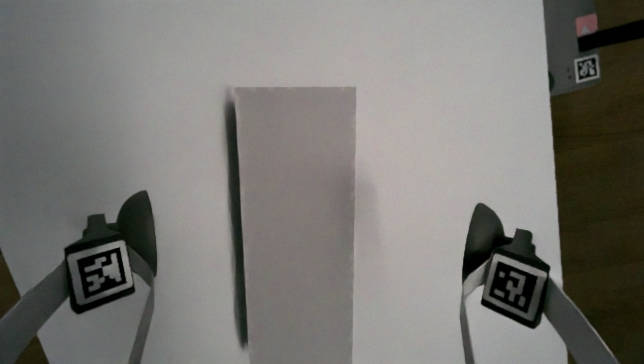

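Emit:
execute_actions(actions=[{"r3":{"joints":{"lift_m":0.98,"arm_m":0.465}}}], cameras=[])

Emit:
execute_actions(actions=[{"r3":{"joints":{"gripper_m":0.02}}}], cameras=[])

Emit:
execute_actions(actions=[{"r3":{"joints":{"lift_m":1.08}}}], cameras=[])

Scene clock: 311.60 s.
r1.base_odometry: x=-0.279 y=+1.615 heading=+2.396 (m, m, rad; r1's odometry frame)
r1.turned_by_wheels: +0.000 (rad since the last result)
r1.turned_by_imu: +0.000 (rad since the last result)
r1.base_tilt: forward=+0.4 right=-0.5 (deg)
r1.lidar_m: 2.57 2.69 1.52 1.87 2.28 2.22 2.13 0.86 0.66 0.64 0.67 0.96
r1.head_depth_mm: 3158 - - - - - - / 3201 - - - - - - / 2811 - - - - - - / - 3565 3700 862 657 - - / 3274 3504 3709 860 657 859 - / 3266 3560 3707 859 655 901 1026 / 3281 3611 3674 851 651 911 1061
r1.base_status: not commanded
r1.joint_positions: lift_m=+1.080 arm_m=+0.001 wrist_yaw_rad=+0.001 wrist_pitch_rad=-1.544 wrist_roll_rad=+1.897 gripper_m=+0.150 head_pan_rad=-1.563 head_tilt_rad=-0.494
r1.joint_status: not commanded
r1.motor_effort: left_wheel=+0(1) right_wheel=+2(2) lift_m=+35(34) arm_m=-4(4) wrist_yaw_rad=-1(1) wrist_pitch_rad=-3(3) wrist_roll_rad=+1(1) gripper_m=+0(0) head_pan_rad=-4(4) head_tilt_rad=-2(3) (%)
r1.hand_pose: x=-0.0215 y=-0.1288 z=+0.9618 quat_wxyz=(-0.116, -0.113, -0.707, -0.689) (m; r1's base frame)
r1.wrist_depth_mm: 707 - - - - - - / 674 - - - - - - / 657 927 - - - - - / 640 892 - - - - - / 606 920 - - - - - / 564 884 - - - - - / 576 742 - - - - -
r2.base_odometry: x=-0.896 y=+0.038 heading=-1.124 (m, m, rad; r2's odometry frame)
r2.turned_by_wheels: +0.000 (rad since the last result)
r2.turned_by_imu: +0.000 (rad since the last result)
r2.base_tilt: forward=+0.9 right=+0.1 (deg)
r2.lidar_m: 2.15 2.72 2.41 2.34 2.43 2.24 2.07 0.76 0.56 0.54 0.56 0.78
r2.head_depth_mm: 2979 3139 - - - - - / 2998 3151 - - - - - / 2954 3158 - - - - - / 2859 3178 582 765 655 548 - / 1113 874 560 845 635 539 - / 2885 869 3322 2635 660 541 838 / 2941 3091 3339 2642 664 542 833
r2.base_status: not commanded
r2.joint_positions: lift_m=+1.080 arm_m=+0.000 wrist_yaw_rad=+0.001 wrist_pitch_rad=-1.542 wrist_roll_rad=+1.895 gripper_m=+0.150 head_pan_rad=-1.563 head_tilt_rad=-0.494
r2.joint_status: not commanded
r2.motor_effort: left_wheel=-2(2) right_wheel=+1(1) lift_m=+32(32) arm_m=-3(3) wrist_yaw_rad=-1(1) wrist_pitch_rad=-5(5) wrist_roll_rad=+2(2) gripper_m=+1(0) head_pan_rad=-3(3) head_tilt_rad=-4(4) (%)
r2.hand_pose: x=-0.0215 y=-0.1282 z=+0.9617 quat_wxyz=(-0.115, -0.112, -0.708, -0.688) (m; r2's base frame)
r2.wrist_depth_mm: 600 932 - - - - - / 581 840 - - - - - / 540 764 - - - - - / 513 730 - - - - - / 403 637 - - - - - / 298 - - - - - - / 289 586 921 - - - -
r3.base_odometry: x=+1.714 y=+0.560 heading=+2.866 (m, m, rad; r3's odometry frame)
r3.turned_by_wheels: +0.000 (rad since the last result)
r3.turned_by_imu: +0.001 (rad since the last result)
r3.base_tilt: forward=-0.4 right=-0.7 (deg)
r3.lidar_m: 2.19 2.31 1.41 1.98 2.08 2.64 1.83 0.75 0.57 0.56 0.59 0.84
r3.head_depth_mm: 3048 3241 - 811 636 557 885 / 2985 3187 3486 853 641 546 884 / - - 3408 821 638 547 889 / 999 974 2304 831 639 552 893 / 1090 3356 3597 883 657 554 901 / 2987 3333 3609 887 660 557 906 / 3065 3387 3580 2557 667 561 910
r3.base_status: not commanded
r3.joint_positions: lift_m=+0.991 arm_m=+0.465 wrist_yaw_rad=+0.000 wrist_pitch_rad=-1.559 wrist_roll_rad=+1.897 gripper_m=+0.150 head_pan_rad=-1.563 head_tilt_rad=-0.494
r3.joint_status: lift_m contact_stop (moved -0.089 of -0.100); the others done
r3.on_its_own: lift_m is slack since a contact_stop, until your next command for it (your +0.980 is given up)
r3.motor_effort: left_wheel=-2(3) right_wheel=+0(2) lift_m=+18(19) arm_m=+1(2) wrist_yaw_rad=-1(1) wrist_pitch_rad=+3(4) wrist_roll_rad=+2(2) gripper_m=-1(2) head_pan_rad=-2(2) head_tilt_rad=-4(4) (%)
r3.hand_pose: x=-0.0215 y=-0.5885 z=+0.8732 quat_wxyz=(-0.115, -0.114, -0.702, -0.694) (m; r3's base frame)
r3.wrist_depth_mm: 157 156 157 156 157 156 156 / 162 161 132 131 159 161 160 / 166 166 135 134 165 166 166 / 171 171 140 138 169 171 171 / 176 176 145 143 173 177 176 / - 186 150 149 181 - 183 / 189 189 156 153 187 189 189
pictures: none
No camera images: the call's "cameras" was empty. Leave "cameras" out to get every camera's image.

not run: a stop came earlier in this reply.

not run: a stop came earlier in this reply.

Emit:
execute_actions(actions=[{"r3":{"joints":{"gripper_m":0.02}}}], cameras=[])

Emit:
execute_actions(actions=[{"r3":{"joints":{"lift_m":1.08}}}], cameras=[])

Scene clock: 315.80 s.
r1.base_odometry: x=-0.279 y=+1.615 heading=+2.396 (m, m, rad; r1's odometry frame)
r1.turned_by_wheels: +0.000 (rad since the last result)
r1.turned_by_imu: +0.000 (rad since the last result)
r1.base_tilt: forward=+0.4 right=-0.5 (deg)
r1.lidar_m: 2.57 2.70 1.52 1.87 2.28 2.22 2.13 0.86 0.65 0.64 0.67 0.95
r1.head_depth_mm: 3162 - - - - - - / 3191 - - - - - - / 2802 - - - - - - / - 3561 3697 863 658 - - / 3275 3549 3757 860 654 860 - / 3278 3561 3704 855 654 902 1028 / 3277 3578 3684 851 651 911 1062
r1.base_status: not commanded
r1.joint_positions: lift_m=+1.080 arm_m=+0.001 wrist_yaw_rad=+0.001 wrist_pitch_rad=-1.544 wrist_roll_rad=+1.897 gripper_m=+0.150 head_pan_rad=-1.563 head_tilt_rad=-0.494
r1.joint_status: not commanded
r1.motor_effort: left_wheel=-1(0) right_wheel=+1(1) lift_m=+34(34) arm_m=-4(4) wrist_yaw_rad=-1(2) wrist_pitch_rad=-3(3) wrist_roll_rad=+1(1) gripper_m=+0(0) head_pan_rad=-4(3) head_tilt_rad=-3(2) (%)
r1.hand_pose: x=-0.0215 y=-0.1288 z=+0.9618 quat_wxyz=(-0.116, -0.113, -0.707, -0.689) (m; r1's base frame)
r1.wrist_depth_mm: 726 - - - - - - / 672 990 - - - - - / 661 936 - - - - - / 615 872 - - - - - / 612 931 - - - - - / 560 908 - - - - - / 587 752 - - - - -
r2.base_odometry: x=-0.896 y=+0.038 heading=-1.124 (m, m, rad; r2's odometry frame)
r2.turned_by_wheels: +0.000 (rad since the last result)
r2.turned_by_imu: +0.000 (rad since the last result)
r2.base_tilt: forward=+0.7 right=+0.0 (deg)
r2.lidar_m: 2.16 2.71 2.41 2.33 2.43 2.24 2.08 0.76 0.56 0.54 0.57 0.77
r2.head_depth_mm: 2972 3138 - - - - - / 2939 3203 - - - - - / 2972 3095 - - - - - / 2866 3117 596 735 658 548 - / 1112 551 569 848 660 541 - / 2913 831 3290 2622 659 542 835 / 2945 3130 3336 2671 662 544 837
r2.base_status: not commanded
r2.joint_positions: lift_m=+1.080 arm_m=+0.000 wrist_yaw_rad=+0.001 wrist_pitch_rad=-1.542 wrist_roll_rad=+1.895 gripper_m=+0.150 head_pan_rad=-1.563 head_tilt_rad=-0.494
r2.joint_status: not commanded
r2.motor_effort: left_wheel=-2(1) right_wheel=+1(1) lift_m=+31(32) arm_m=-3(3) wrist_yaw_rad=-1(1) wrist_pitch_rad=-5(5) wrist_roll_rad=+2(2) gripper_m=+0(0) head_pan_rad=-3(3) head_tilt_rad=-4(4) (%)
r2.hand_pose: x=-0.0215 y=-0.1282 z=+0.9617 quat_wxyz=(-0.115, -0.112, -0.708, -0.688) (m; r2's base frame)
r2.wrist_depth_mm: 613 925 - - - - - / 572 864 - - - - - / 545 783 - - - - - / 513 720 - - - - - / 405 644 - - - - - / 295 - 986 - - - - / 291 598 959 - - - -
r3.base_odometry: x=+1.714 y=+0.560 heading=+2.866 (m, m, rad; r3's odometry frame)
r3.turned_by_wheels: +0.000 (rad since the last result)
r3.turned_by_imu: +0.001 (rad since the last result)
r3.base_tilt: forward=-0.5 right=-0.7 (deg)
r3.lidar_m: 2.19 2.31 1.42 1.97 2.08 2.65 1.83 0.75 0.57 0.56 0.59 0.84
r3.head_depth_mm: 3016 3287 - 843 636 557 887 / 2975 3229 3531 853 643 546 885 / - - 3620 825 638 549 890 / 1005 978 1304 834 630 554 896 / 1082 3409 3634 880 655 555 902 / 3009 3329 3577 892 662 559 905 / 2998 3366 3587 2544 667 562 911
r3.base_status: not commanded
r3.joint_positions: lift_m=+0.999 arm_m=+0.465 wrist_yaw_rad=+0.000 wrist_pitch_rad=-1.564 wrist_roll_rad=+1.897 gripper_m=+0.021 head_pan_rad=-1.563 head_tilt_rad=-0.494
r3.joint_status: all done
r3.on_its_own: lift_m is slack since a contact_stop, until your next command for it (your +0.980 is given up)
r3.motor_effort: left_wheel=-1(2) right_wheel=+0(1) lift_m=+18(18) arm_m=+1(1) wrist_yaw_rad=+0(1) wrist_pitch_rad=+4(4) wrist_roll_rad=+2(2) gripper_m=-25(100) head_pan_rad=-2(2) head_tilt_rad=-4(3) (%)
r3.hand_pose: x=-0.0215 y=-0.5871 z=+0.8814 quat_wxyz=(-0.115, -0.115, -0.700, -0.696) (m; r3's base frame)
r3.wrist_depth_mm: 163 164 163 164 164 165 163 / 168 167 167 139 168 169 170 / 174 175 144 142 173 174 175 / 179 179 148 147 179 181 180 / 187 186 151 152 152 186 185 / 192 192 157 157 159 192 192 / 197 200 164 163 197 198 199
pictures: none
No camera images: the call's "cameras" was empty. Leave "cameras" out to get every camera's image.

Scene clock: 317.37 s.
r1.base_odometry: x=-0.279 y=+1.615 heading=+2.396 (m, m, rad; r1's odometry frame)
r1.turned_by_wheels: +0.000 (rad since the last result)
r1.turned_by_imu: +0.000 (rad since the last result)
r1.base_tilt: forward=+0.4 right=-0.5 (deg)
r1.lidar_m: 2.57 2.70 1.51 1.87 2.28 2.22 2.12 0.86 0.65 0.64 0.67 0.95
r1.head_depth_mm: 3140 - - - - - - / 3179 - - - - - - / 2857 - - - - - - / - 3526 3698 861 657 - - / 3281 3524 3759 857 655 861 - / 3213 3544 3766 853 655 901 1026 / 3273 3558 3755 851 650 913 1062
r1.base_status: not commanded
r1.joint_positions: lift_m=+1.080 arm_m=+0.001 wrist_yaw_rad=+0.001 wrist_pitch_rad=-1.544 wrist_roll_rad=+1.897 gripper_m=+0.150 head_pan_rad=-1.563 head_tilt_rad=-0.494
r1.joint_status: not commanded
r1.motor_effort: left_wheel=+0(1) right_wheel=+2(2) lift_m=+34(34) arm_m=-4(3) wrist_yaw_rad=-1(1) wrist_pitch_rad=-3(2) wrist_roll_rad=+1(1) gripper_m=-1(0) head_pan_rad=-4(3) head_tilt_rad=-2(3) (%)
r1.hand_pose: x=-0.0215 y=-0.1288 z=+0.9618 quat_wxyz=(-0.116, -0.113, -0.707, -0.689) (m; r1's base frame)
r1.wrist_depth_mm: 715 - - - - - - / 684 - - - - - - / 652 908 - - - - - / 637 914 - - - - - / 597 906 - - - - - / 550 878 - - - - - / 572 756 - - - - -
r2.base_odometry: x=-0.896 y=+0.038 heading=-1.124 (m, m, rad; r2's odometry frame)
r2.turned_by_wheels: +0.000 (rad since the last result)
r2.turned_by_imu: +0.000 (rad since the last result)
r2.base_tilt: forward=+0.7 right=+0.0 (deg)
r2.lidar_m: 2.16 2.72 2.42 2.34 2.43 2.24 2.07 0.76 0.56 0.54 0.56 0.78
r2.head_depth_mm: 2998 3129 - - - - - / 2976 3163 - - - - - / 2952 3168 - - - - - / 2863 3068 590 715 659 547 - / 1028 511 1304 849 660 541 - / 1064 2771 3347 2628 661 540 837 / 2925 3092 3354 2638 662 543 836
r2.base_status: not commanded
r2.joint_positions: lift_m=+1.080 arm_m=+0.000 wrist_yaw_rad=+0.001 wrist_pitch_rad=-1.542 wrist_roll_rad=+1.895 gripper_m=+0.150 head_pan_rad=-1.563 head_tilt_rad=-0.494
r2.joint_status: not commanded
r2.motor_effort: left_wheel=-1(1) right_wheel=+1(1) lift_m=+32(31) arm_m=-3(3) wrist_yaw_rad=-1(0) wrist_pitch_rad=-5(5) wrist_roll_rad=+2(2) gripper_m=+0(0) head_pan_rad=-3(3) head_tilt_rad=-3(4) (%)
r2.hand_pose: x=-0.0215 y=-0.1282 z=+0.9617 quat_wxyz=(-0.115, -0.112, -0.708, -0.688) (m; r2's base frame)
r2.wrist_depth_mm: 605 917 - - - - - / 566 856 - - - - - / 542 767 - - - - - / 515 731 - - - - - / 402 647 - - - - - / 299 - - - - - - / 294 588 930 - - - -
r3.base_odometry: x=+1.714 y=+0.560 heading=+2.866 (m, m, rad; r3's odometry frame)
r3.turned_by_wheels: +0.000 (rad since the last result)
r3.turned_by_imu: +0.000 (rad since the last result)
r3.base_tilt: forward=-0.5 right=-0.6 (deg)
r3.lidar_m: 2.19 2.31 1.42 1.97 2.08 2.65 1.83 0.75 0.57 0.56 0.59 0.84
r3.head_depth_mm: 2899 3385 3524 845 636 542 880 / 2945 3264 3495 851 643 546 886 / - 3422 3396 861 644 550 893 / 997 975 3382 871 652 551 892 / 1089 3398 3570 881 657 555 901 / 3047 3330 3602 884 661 559 907 / 2997 3300 3560 898 665 563 913
r3.base_status: not commanded
r3.joint_positions: lift_m=+1.080 arm_m=+0.465 wrist_yaw_rad=+0.000 wrist_pitch_rad=-1.549 wrist_roll_rad=+1.898 gripper_m=+0.020 head_pan_rad=-1.563 head_tilt_rad=-0.494
r3.joint_status: all done
r3.motor_effort: left_wheel=-2(2) right_wheel=+0(2) lift_m=+23(26) arm_m=+1(1) wrist_yaw_rad=+0(1) wrist_pitch_rad=+0(4) wrist_roll_rad=+1(2) gripper_m=-1(25) head_pan_rad=-2(2) head_tilt_rad=-4(4) (%)
r3.hand_pose: x=-0.0215 y=-0.5910 z=+0.9617 quat_wxyz=(-0.116, -0.114, -0.705, -0.690) (m; r3's base frame)
r3.wrist_depth_mm: 238 239 238 237 238 235 - / 248 245 243 217 245 243 - / 254 252 249 221 251 251 - / 263 262 255 227 260 257 - / 270 268 268 236 267 267 - / 285 280 276 243 276 276 - / - 290 287 252 288 286 -
pictures: none
No camera images: the call's "cameras" was empty. Leave "cameras" out to get every camera's image.

Slipped again; squeeze harder.

Emit:
execute_actions(actions=[{"r3":{"joints":{"gripper_m":0.12}}}], cameras=[])

Emit:
execute_actions(actions=[{"r3":{"joints":{"lift_m":0.994}}}], cameras=[])

Emit:
execute_actions(actions=[{"r3":{"joints":{"gripper_m":-0.03}}}], cameras=[])

Emit:
execute_actions(actions=[{"r3":{"joints":{"lift_m":1.08}}}], cameras=[])

Scene clock: 322.70 s.
r1.base_odometry: x=-0.279 y=+1.615 heading=+2.396 (m, m, rad; r1's odometry frame)
r1.turned_by_wheels: +0.000 (rad since the last result)
r1.turned_by_imu: +0.000 (rad since the last result)
r1.base_tilt: forward=+0.3 right=-0.5 (deg)
r1.lidar_m: 2.57 2.70 1.52 1.87 2.28 2.22 2.13 0.87 0.66 0.64 0.67 0.95
r1.head_depth_mm: 3157 - - - - - - / 3210 - - - - - - / 2823 - - - - - - / - 3512 3706 865 657 - - / 3251 3541 3742 860 655 859 - / 3253 3530 3757 855 653 902 1028 / 3249 3569 3700 852 650 912 1060
r1.base_status: not commanded
r1.joint_positions: lift_m=+1.080 arm_m=+0.001 wrist_yaw_rad=+0.001 wrist_pitch_rad=-1.544 wrist_roll_rad=+1.897 gripper_m=+0.150 head_pan_rad=-1.563 head_tilt_rad=-0.494
r1.joint_status: not commanded
r1.motor_effort: left_wheel=-1(0) right_wheel=+1(2) lift_m=+34(35) arm_m=-4(4) wrist_yaw_rad=-1(1) wrist_pitch_rad=-2(2) wrist_roll_rad=+1(1) gripper_m=-1(0) head_pan_rad=-4(4) head_tilt_rad=-2(2) (%)
r1.hand_pose: x=-0.0215 y=-0.1288 z=+0.9618 quat_wxyz=(-0.116, -0.113, -0.707, -0.689) (m; r1's base frame)
r1.wrist_depth_mm: 701 - - - - - - / 692 969 - - - - - / 651 924 - - - - - / 625 862 - - - - - / 593 939 - - - - - / 553 916 - - - - - / 588 748 - - - - -
r2.base_odometry: x=-0.896 y=+0.038 heading=-1.124 (m, m, rad; r2's odometry frame)
r2.turned_by_wheels: +0.000 (rad since the last result)
r2.turned_by_imu: +0.000 (rad since the last result)
r2.base_tilt: forward=+0.9 right=+0.0 (deg)
r2.lidar_m: 2.15 2.71 2.42 2.33 2.43 2.24 2.08 0.76 0.56 0.54 0.56 0.77
r2.head_depth_mm: 3002 3143 - - - - - / 2959 3138 - - - - - / 2956 3130 - - - - - / 2879 3118 589 808 658 547 - / 1028 511 595 808 659 541 - / 1063 2736 3281 2641 662 541 837 / 2907 3109 3301 2667 664 543 834
r2.base_status: not commanded
r2.joint_positions: lift_m=+1.080 arm_m=+0.000 wrist_yaw_rad=+0.001 wrist_pitch_rad=-1.542 wrist_roll_rad=+1.895 gripper_m=+0.150 head_pan_rad=-1.563 head_tilt_rad=-0.494
r2.joint_status: not commanded
r2.motor_effort: left_wheel=-2(1) right_wheel=+1(1) lift_m=+32(32) arm_m=-3(3) wrist_yaw_rad=-1(0) wrist_pitch_rad=-5(5) wrist_roll_rad=+2(2) gripper_m=+0(0) head_pan_rad=-3(3) head_tilt_rad=-4(4) (%)
r2.hand_pose: x=-0.0215 y=-0.1282 z=+0.9617 quat_wxyz=(-0.115, -0.112, -0.708, -0.688) (m; r2's base frame)
r2.wrist_depth_mm: 613 973 - - - - - / 569 827 - - - - - / 541 779 - - - - - / 504 733 - - - - - / 404 645 - - - - - / 299 - - - - - - / 291 587 946 - - - -
r3.base_odometry: x=+1.714 y=+0.560 heading=+2.866 (m, m, rad; r3's odometry frame)
r3.turned_by_wheels: +0.000 (rad since the last result)
r3.turned_by_imu: +0.001 (rad since the last result)
r3.base_tilt: forward=-0.5 right=-0.7 (deg)
r3.lidar_m: 2.19 2.31 1.42 1.98 2.08 2.64 1.83 0.75 0.57 0.56 0.59 0.83
r3.head_depth_mm: 2933 3347 3566 845 637 542 885 / 2912 3277 3516 851 643 544 887 / - 3439 3468 861 647 550 892 / 999 972 3241 1155 649 552 895 / 1084 3338 3587 878 655 555 898 / 3054 3348 3567 889 663 558 903 / 3045 3341 3609 898 666 563 909
r3.base_status: not commanded
r3.joint_positions: lift_m=+1.080 arm_m=+0.465 wrist_yaw_rad=+0.000 wrist_pitch_rad=-1.549 wrist_roll_rad=+1.898 gripper_m=+0.120 head_pan_rad=-1.563 head_tilt_rad=-0.494
r3.joint_status: all done
r3.motor_effort: left_wheel=-2(1) right_wheel=+0(1) lift_m=+23(23) arm_m=+1(1) wrist_yaw_rad=-1(1) wrist_pitch_rad=+0(0) wrist_roll_rad=+1(2) gripper_m=+0(93) head_pan_rad=-2(3) head_tilt_rad=-4(4) (%)
r3.hand_pose: x=-0.0215 y=-0.5910 z=+0.9617 quat_wxyz=(-0.116, -0.114, -0.705, -0.690) (m; r3's base frame)
r3.wrist_depth_mm: 239 238 238 236 236 237 - / 248 245 244 218 243 244 - / 252 252 248 219 251 251 - / 262 261 258 227 258 257 - / 270 268 267 236 269 267 - / 283 287 275 243 278 274 - / - 288 286 251 287 287 -
pictures: none
No camera images: the call's "cameras" was empty. Leave "cameras" out to get every camera's image.

Scene clock: 324.40 s.
r1.base_odometry: x=-0.279 y=+1.615 heading=+2.396 (m, m, rad; r1's odometry frame)
r1.turned_by_wheels: +0.000 (rad since the last result)
r1.turned_by_imu: +0.000 (rad since the last result)
r1.base_tilt: forward=+0.4 right=-0.4 (deg)
r1.lidar_m: 2.57 2.71 1.51 1.87 2.28 2.22 2.13 0.87 0.66 0.64 0.67 0.95
r1.head_depth_mm: 3166 - - - - - - / 3208 - - - - - - / 2854 - - - - - - / - 3570 3678 862 658 - - / 3224 3491 3747 858 656 861 - / 3233 3571 3717 855 653 900 1027 / 3298 3595 3751 850 650 910 1065
r1.base_status: not commanded
r1.joint_positions: lift_m=+1.080 arm_m=+0.001 wrist_yaw_rad=+0.001 wrist_pitch_rad=-1.544 wrist_roll_rad=+1.897 gripper_m=+0.150 head_pan_rad=-1.563 head_tilt_rad=-0.494
r1.joint_status: not commanded
r1.motor_effort: left_wheel=-1(1) right_wheel=+2(1) lift_m=+34(34) arm_m=-4(3) wrist_yaw_rad=-1(1) wrist_pitch_rad=-2(3) wrist_roll_rad=+1(1) gripper_m=+0(0) head_pan_rad=-3(3) head_tilt_rad=-2(2) (%)
r1.hand_pose: x=-0.0215 y=-0.1288 z=+0.9618 quat_wxyz=(-0.116, -0.113, -0.707, -0.689) (m; r1's base frame)
r1.wrist_depth_mm: 693 - - - - - - / 702 988 - - - - - / 671 946 - - - - - / 621 876 - - - - - / 592 942 - - - - - / 552 940 - - - - - / 568 742 - - - - -
r2.base_odometry: x=-0.896 y=+0.038 heading=-1.124 (m, m, rad; r2's odometry frame)
r2.turned_by_wheels: +0.000 (rad since the last result)
r2.turned_by_imu: +0.000 (rad since the last result)
r2.base_tilt: forward=+0.9 right=-0.1 (deg)
r2.lidar_m: 2.16 2.72 2.42 2.33 2.43 2.24 2.08 0.76 0.56 0.54 0.56 0.78
r2.head_depth_mm: 2968 3167 - - - - - / 2993 3145 - - - - - / 2973 3116 - - - - - / 2910 3112 596 742 657 547 - / 1112 863 562 846 637 540 - / 2896 868 3282 2623 661 541 838 / 2930 3105 3355 2668 664 542 834
r2.base_status: not commanded
r2.joint_positions: lift_m=+1.080 arm_m=+0.000 wrist_yaw_rad=+0.001 wrist_pitch_rad=-1.542 wrist_roll_rad=+1.895 gripper_m=+0.150 head_pan_rad=-1.563 head_tilt_rad=-0.494
r2.joint_status: not commanded
r2.motor_effort: left_wheel=-2(1) right_wheel=+1(0) lift_m=+32(32) arm_m=-3(3) wrist_yaw_rad=-1(1) wrist_pitch_rad=-5(5) wrist_roll_rad=+2(2) gripper_m=+1(0) head_pan_rad=-3(3) head_tilt_rad=-3(4) (%)
r2.hand_pose: x=-0.0215 y=-0.1282 z=+0.9617 quat_wxyz=(-0.115, -0.112, -0.708, -0.688) (m; r2's base frame)
r2.wrist_depth_mm: 613 910 - - - - - / 566 847 - - - - - / 543 794 - - - - - / 521 737 - - - - - / 398 648 - - - - - / 300 - - - - - - / 294 588 895 - - - -
r3.base_odometry: x=+1.714 y=+0.560 heading=+2.866 (m, m, rad; r3's odometry frame)
r3.turned_by_wheels: +0.000 (rad since the last result)
r3.turned_by_imu: +0.000 (rad since the last result)
r3.base_tilt: forward=-0.4 right=-0.7 (deg)
r3.lidar_m: 2.19 2.31 1.42 1.97 2.08 2.65 1.83 0.75 0.57 0.56 0.59 0.84
r3.head_depth_mm: 3025 3231 - 846 637 558 882 / 2992 3232 3442 850 644 545 884 / - - 3604 824 646 548 886 / 1001 978 1303 831 630 552 892 / 1088 3302 3630 878 656 555 899 / 2985 3318 3637 887 662 559 904 / 3038 3313 3652 2599 669 563 910
r3.base_status: not commanded
r3.joint_positions: lift_m=+0.996 arm_m=+0.465 wrist_yaw_rad=+0.000 wrist_pitch_rad=-1.553 wrist_roll_rad=+1.898 gripper_m=+0.120 head_pan_rad=-1.563 head_tilt_rad=-0.494
r3.joint_status: lift_m contact_stop (moved -0.084 of -0.086)
r3.on_its_own: lift_m is slack since a contact_stop, until your next command for it
r3.motor_effort: left_wheel=-2(2) right_wheel=+1(1) lift_m=+18(18) arm_m=+1(1) wrist_yaw_rad=-1(0) wrist_pitch_rad=+1(1) wrist_roll_rad=+2(1) gripper_m=-3(2) head_pan_rad=-2(2) head_tilt_rad=-3(3) (%)
r3.hand_pose: x=-0.0215 y=-0.5901 z=+0.8778 quat_wxyz=(-0.116, -0.114, -0.704, -0.692) (m; r3's base frame)
r3.wrist_depth_mm: 161 160 160 160 160 161 160 / 167 166 135 135 165 165 165 / 171 172 139 139 170 170 169 / 177 177 143 143 176 175 175 / 183 181 148 148 181 180 181 / 188 191 153 153 188 - 187 / 196 195 159 159 195 195 192
pictures: none
No camera images: the call's "cameras" was empty. Leave "cameras" out to get every camera's image.

not run: a stop came earlier in this reply.

not run: a stop came earlier in this reply.

Emit:
execute_actions(actions=[{"r3":{"joints":{"gripper_m":-0.03}}}], cameras=[])

Emit:
execute_actions(actions=[{"r3":{"joints":{"lift_m":1.08}}}], cameras=[])

Scene clock: 328.97 s.
r1.base_odometry: x=-0.279 y=+1.615 heading=+2.396 (m, m, rad; r1's odometry frame)
r1.turned_by_wheels: +0.000 (rad since the last result)
r1.turned_by_imu: +0.000 (rad since the last result)
r1.base_tilt: forward=+0.4 right=-0.4 (deg)
r1.lidar_m: 2.57 2.70 1.51 1.87 2.28 2.23 2.13 0.87 0.65 0.64 0.67 0.95
r1.head_depth_mm: 3130 - - - - - - / 3186 - - - - - - / 2833 - - - - - - / - 3548 3647 864 658 - - / 3275 3535 3743 858 655 861 - / 3253 3510 3758 853 652 903 1027 / 3266 3574 3662 851 650 913 1059
r1.base_status: not commanded
r1.joint_positions: lift_m=+1.080 arm_m=+0.001 wrist_yaw_rad=+0.001 wrist_pitch_rad=-1.544 wrist_roll_rad=+1.897 gripper_m=+0.150 head_pan_rad=-1.563 head_tilt_rad=-0.494
r1.joint_status: not commanded
r1.motor_effort: left_wheel=-1(0) right_wheel=+2(1) lift_m=+34(34) arm_m=-3(4) wrist_yaw_rad=-1(1) wrist_pitch_rad=-3(3) wrist_roll_rad=+1(1) gripper_m=+0(0) head_pan_rad=-4(4) head_tilt_rad=-2(2) (%)
r1.hand_pose: x=-0.0215 y=-0.1288 z=+0.9618 quat_wxyz=(-0.116, -0.113, -0.707, -0.689) (m; r1's base frame)
r1.wrist_depth_mm: 697 - - - - - - / 673 997 - - - - - / 659 933 - - - - - / 621 894 - - - - - / 599 919 - - - - - / 558 886 - - - - - / 586 764 - - - - -
r2.base_odometry: x=-0.896 y=+0.038 heading=-1.124 (m, m, rad; r2's odometry frame)
r2.turned_by_wheels: +0.000 (rad since the last result)
r2.turned_by_imu: +0.000 (rad since the last result)
r2.base_tilt: forward=+0.7 right=+0.0 (deg)
r2.lidar_m: 2.16 2.72 2.41 2.33 2.42 2.24 2.07 0.76 0.56 0.54 0.56 0.78
r2.head_depth_mm: 2996 3111 - - - - - / 2957 3181 - - - - - / 2940 3141 - - - - - / 2882 3098 598 732 659 548 - / 1112 752 564 847 657 540 - / 2876 837 3342 2652 662 541 833 / 2913 3117 3311 2679 665 543 835
r2.base_status: not commanded
r2.joint_positions: lift_m=+1.080 arm_m=+0.000 wrist_yaw_rad=+0.001 wrist_pitch_rad=-1.542 wrist_roll_rad=+1.895 gripper_m=+0.150 head_pan_rad=-1.563 head_tilt_rad=-0.494
r2.joint_status: not commanded
r2.motor_effort: left_wheel=-1(2) right_wheel=+0(1) lift_m=+32(32) arm_m=-3(3) wrist_yaw_rad=+0(1) wrist_pitch_rad=-5(5) wrist_roll_rad=+2(2) gripper_m=+1(0) head_pan_rad=-3(3) head_tilt_rad=-3(4) (%)
r2.hand_pose: x=-0.0215 y=-0.1282 z=+0.9617 quat_wxyz=(-0.115, -0.112, -0.708, -0.688) (m; r2's base frame)
r2.wrist_depth_mm: 613 905 - - - - - / 576 841 - - - - - / 541 769 - - - - - / 510 719 - - - - - / 403 649 - - - - - / 299 - - - - - - / 293 589 940 - - - -
r3.base_odometry: x=+1.714 y=+0.560 heading=+2.866 (m, m, rad; r3's odometry frame)
r3.turned_by_wheels: +0.000 (rad since the last result)
r3.turned_by_imu: +0.001 (rad since the last result)
r3.base_tilt: forward=-0.4 right=-0.7 (deg)
r3.lidar_m: 2.19 2.31 1.42 1.98 2.09 2.65 1.83 0.75 0.57 0.56 0.59 0.84
r3.head_depth_mm: 2965 3260 - 844 636 542 877 / 2968 3203 3565 854 641 544 882 / - - 3571 824 637 550 888 / 1001 977 1307 835 641 553 892 / 1084 3297 3592 878 653 555 900 / 2991 3348 3513 886 663 558 906 / 3051 3335 3540 899 667 563 911
r3.base_status: not commanded
r3.joint_positions: lift_m=+0.999 arm_m=+0.465 wrist_yaw_rad=+0.000 wrist_pitch_rad=-1.547 wrist_roll_rad=+1.898 gripper_m=-0.028 head_pan_rad=-1.563 head_tilt_rad=-0.494
r3.joint_status: all done
r3.on_its_own: lift_m is slack since a contact_stop, until your next command for it (your +0.994 is given up)
r3.motor_effort: left_wheel=-1(2) right_wheel=+0(2) lift_m=+19(18) arm_m=+2(1) wrist_yaw_rad=-1(1) wrist_pitch_rad=-1(4) wrist_roll_rad=+1(1) gripper_m=-40(100) head_pan_rad=-2(2) head_tilt_rad=-4(4) (%)
r3.hand_pose: x=-0.0215 y=-0.5914 z=+0.8812 quat_wxyz=(-0.116, -0.114, -0.706, -0.690) (m; r3's base frame)
r3.wrist_depth_mm: 163 163 163 163 162 162 161 / 167 167 165 132 164 167 165 / 174 173 138 136 170 172 170 / 180 180 143 140 175 177 176 / 186 185 146 146 146 183 183 / 193 191 152 151 153 189 188 / 198 198 160 158 194 196 196
pictures: none
No camera images: the call's "cameras" was empty. Leave "cameras" out to get every camera's image.

Scene clock: 330.53 s.
r1.base_odometry: x=-0.279 y=+1.615 heading=+2.396 (m, m, rad; r1's odometry frame)
r1.turned_by_wheels: +0.000 (rad since the last result)
r1.turned_by_imu: +0.000 (rad since the last result)
r1.base_tilt: forward=+0.3 right=-0.5 (deg)
r1.lidar_m: 2.57 2.70 1.52 1.88 2.29 2.23 2.12 0.87 0.65 0.64 0.67 0.95
r1.head_depth_mm: 3143 - - - - - - / 3189 - - - - - - / 2817 - - - - - - / - 3547 3676 862 658 - - / 3293 3518 3673 859 656 860 - / 3271 3524 3727 853 654 902 1023 / 3256 3567 3728 850 650 911 1059
r1.base_status: not commanded
r1.joint_positions: lift_m=+1.080 arm_m=+0.001 wrist_yaw_rad=+0.001 wrist_pitch_rad=-1.544 wrist_roll_rad=+1.897 gripper_m=+0.150 head_pan_rad=-1.563 head_tilt_rad=-0.494
r1.joint_status: not commanded
r1.motor_effort: left_wheel=-1(1) right_wheel=+2(1) lift_m=+34(34) arm_m=-4(4) wrist_yaw_rad=-1(2) wrist_pitch_rad=-3(3) wrist_roll_rad=+1(1) gripper_m=-1(0) head_pan_rad=-4(4) head_tilt_rad=-2(2) (%)
r1.hand_pose: x=-0.0215 y=-0.1288 z=+0.9618 quat_wxyz=(-0.116, -0.113, -0.707, -0.689) (m; r1's base frame)
r1.wrist_depth_mm: 699 - - - - - - / 674 956 - - - - - / 648 927 - - - - - / 619 878 - - - - - / 614 914 - - - - - / 556 913 - - - - - / 580 760 - - - - -
r2.base_odometry: x=-0.896 y=+0.038 heading=-1.124 (m, m, rad; r2's odometry frame)
r2.turned_by_wheels: +0.000 (rad since the last result)
r2.turned_by_imu: +0.000 (rad since the last result)
r2.base_tilt: forward=+0.8 right=+0.1 (deg)
r2.lidar_m: 2.15 2.72 2.41 2.34 2.43 2.24 2.08 0.76 0.56 0.54 0.56 0.78
r2.head_depth_mm: 2956 3128 - - - - - / 2957 3147 - - - - - / 2974 3184 - - - - - / 2904 3085 589 678 659 547 - / 1027 510 1306 775 661 542 - / 1065 2734 3307 2653 659 542 835 / 2931 3097 3335 2657 662 543 836
r2.base_status: not commanded
r2.joint_positions: lift_m=+1.080 arm_m=+0.000 wrist_yaw_rad=+0.001 wrist_pitch_rad=-1.542 wrist_roll_rad=+1.895 gripper_m=+0.150 head_pan_rad=-1.563 head_tilt_rad=-0.494
r2.joint_status: not commanded
r2.motor_effort: left_wheel=-1(2) right_wheel=+1(1) lift_m=+32(32) arm_m=-3(3) wrist_yaw_rad=+0(1) wrist_pitch_rad=-5(5) wrist_roll_rad=+2(2) gripper_m=-1(0) head_pan_rad=-3(3) head_tilt_rad=-4(4) (%)
r2.hand_pose: x=-0.0215 y=-0.1282 z=+0.9617 quat_wxyz=(-0.115, -0.112, -0.708, -0.688) (m; r2's base frame)
r2.wrist_depth_mm: 606 916 - - - - - / 573 860 - - - - - / 544 770 - - - - - / 517 723 - - - - - / 398 623 - - - - - / 300 - - - - - - / 292 582 937 - - - -
r3.base_odometry: x=+1.714 y=+0.560 heading=+2.866 (m, m, rad; r3's odometry frame)
r3.turned_by_wheels: +0.000 (rad since the last result)
r3.turned_by_imu: +0.000 (rad since the last result)
r3.base_tilt: forward=-0.5 right=-0.8 (deg)
r3.lidar_m: 2.19 2.31 1.41 1.98 2.08 2.65 1.83 0.75 0.57 0.56 0.59 0.84
r3.head_depth_mm: 2942 3398 3546 845 636 543 882 / 2929 3368 3513 852 643 544 884 / - 3435 3499 631 646 548 893 / 997 978 3338 671 652 552 896 / 1088 3333 3638 679 657 554 899 / 3000 3370 3541 884 660 559 911 / 3051 3299 3577 898 668 562 913
r3.base_status: not commanded
r3.joint_positions: lift_m=+1.080 arm_m=+0.465 wrist_yaw_rad=+0.000 wrist_pitch_rad=-1.547 wrist_roll_rad=+1.898 gripper_m=-0.020 head_pan_rad=-1.563 head_tilt_rad=-0.494
r3.joint_status: all done
r3.on_its_own: gripper_m is held at -0.022, not at your -0.030, by its stall guard, which is still easing
r3.motor_effort: left_wheel=-2(2) right_wheel=+0(0) lift_m=+25(25) arm_m=+1(1) wrist_yaw_rad=+1(1) wrist_pitch_rad=-1(1) wrist_roll_rad=+1(1) gripper_m=-37(39) head_pan_rad=-2(2) head_tilt_rad=-3(4) (%)
r3.hand_pose: x=-0.0215 y=-0.5916 z=+0.9616 quat_wxyz=(-0.116, -0.114, -0.706, -0.689) (m; r3's base frame)
r3.wrist_depth_mm: 238 237 237 236 238 237 - / 246 246 242 132 240 242 - / 253 255 138 136 248 248 - / 264 261 143 141 255 258 - / 271 272 146 146 147 265 - / 283 280 153 151 152 272 - / - 288 160 158 284 286 -
pictures: none
No camera images: the call's "cameras" was empty. Leave "cameras" out to get every camera's image.


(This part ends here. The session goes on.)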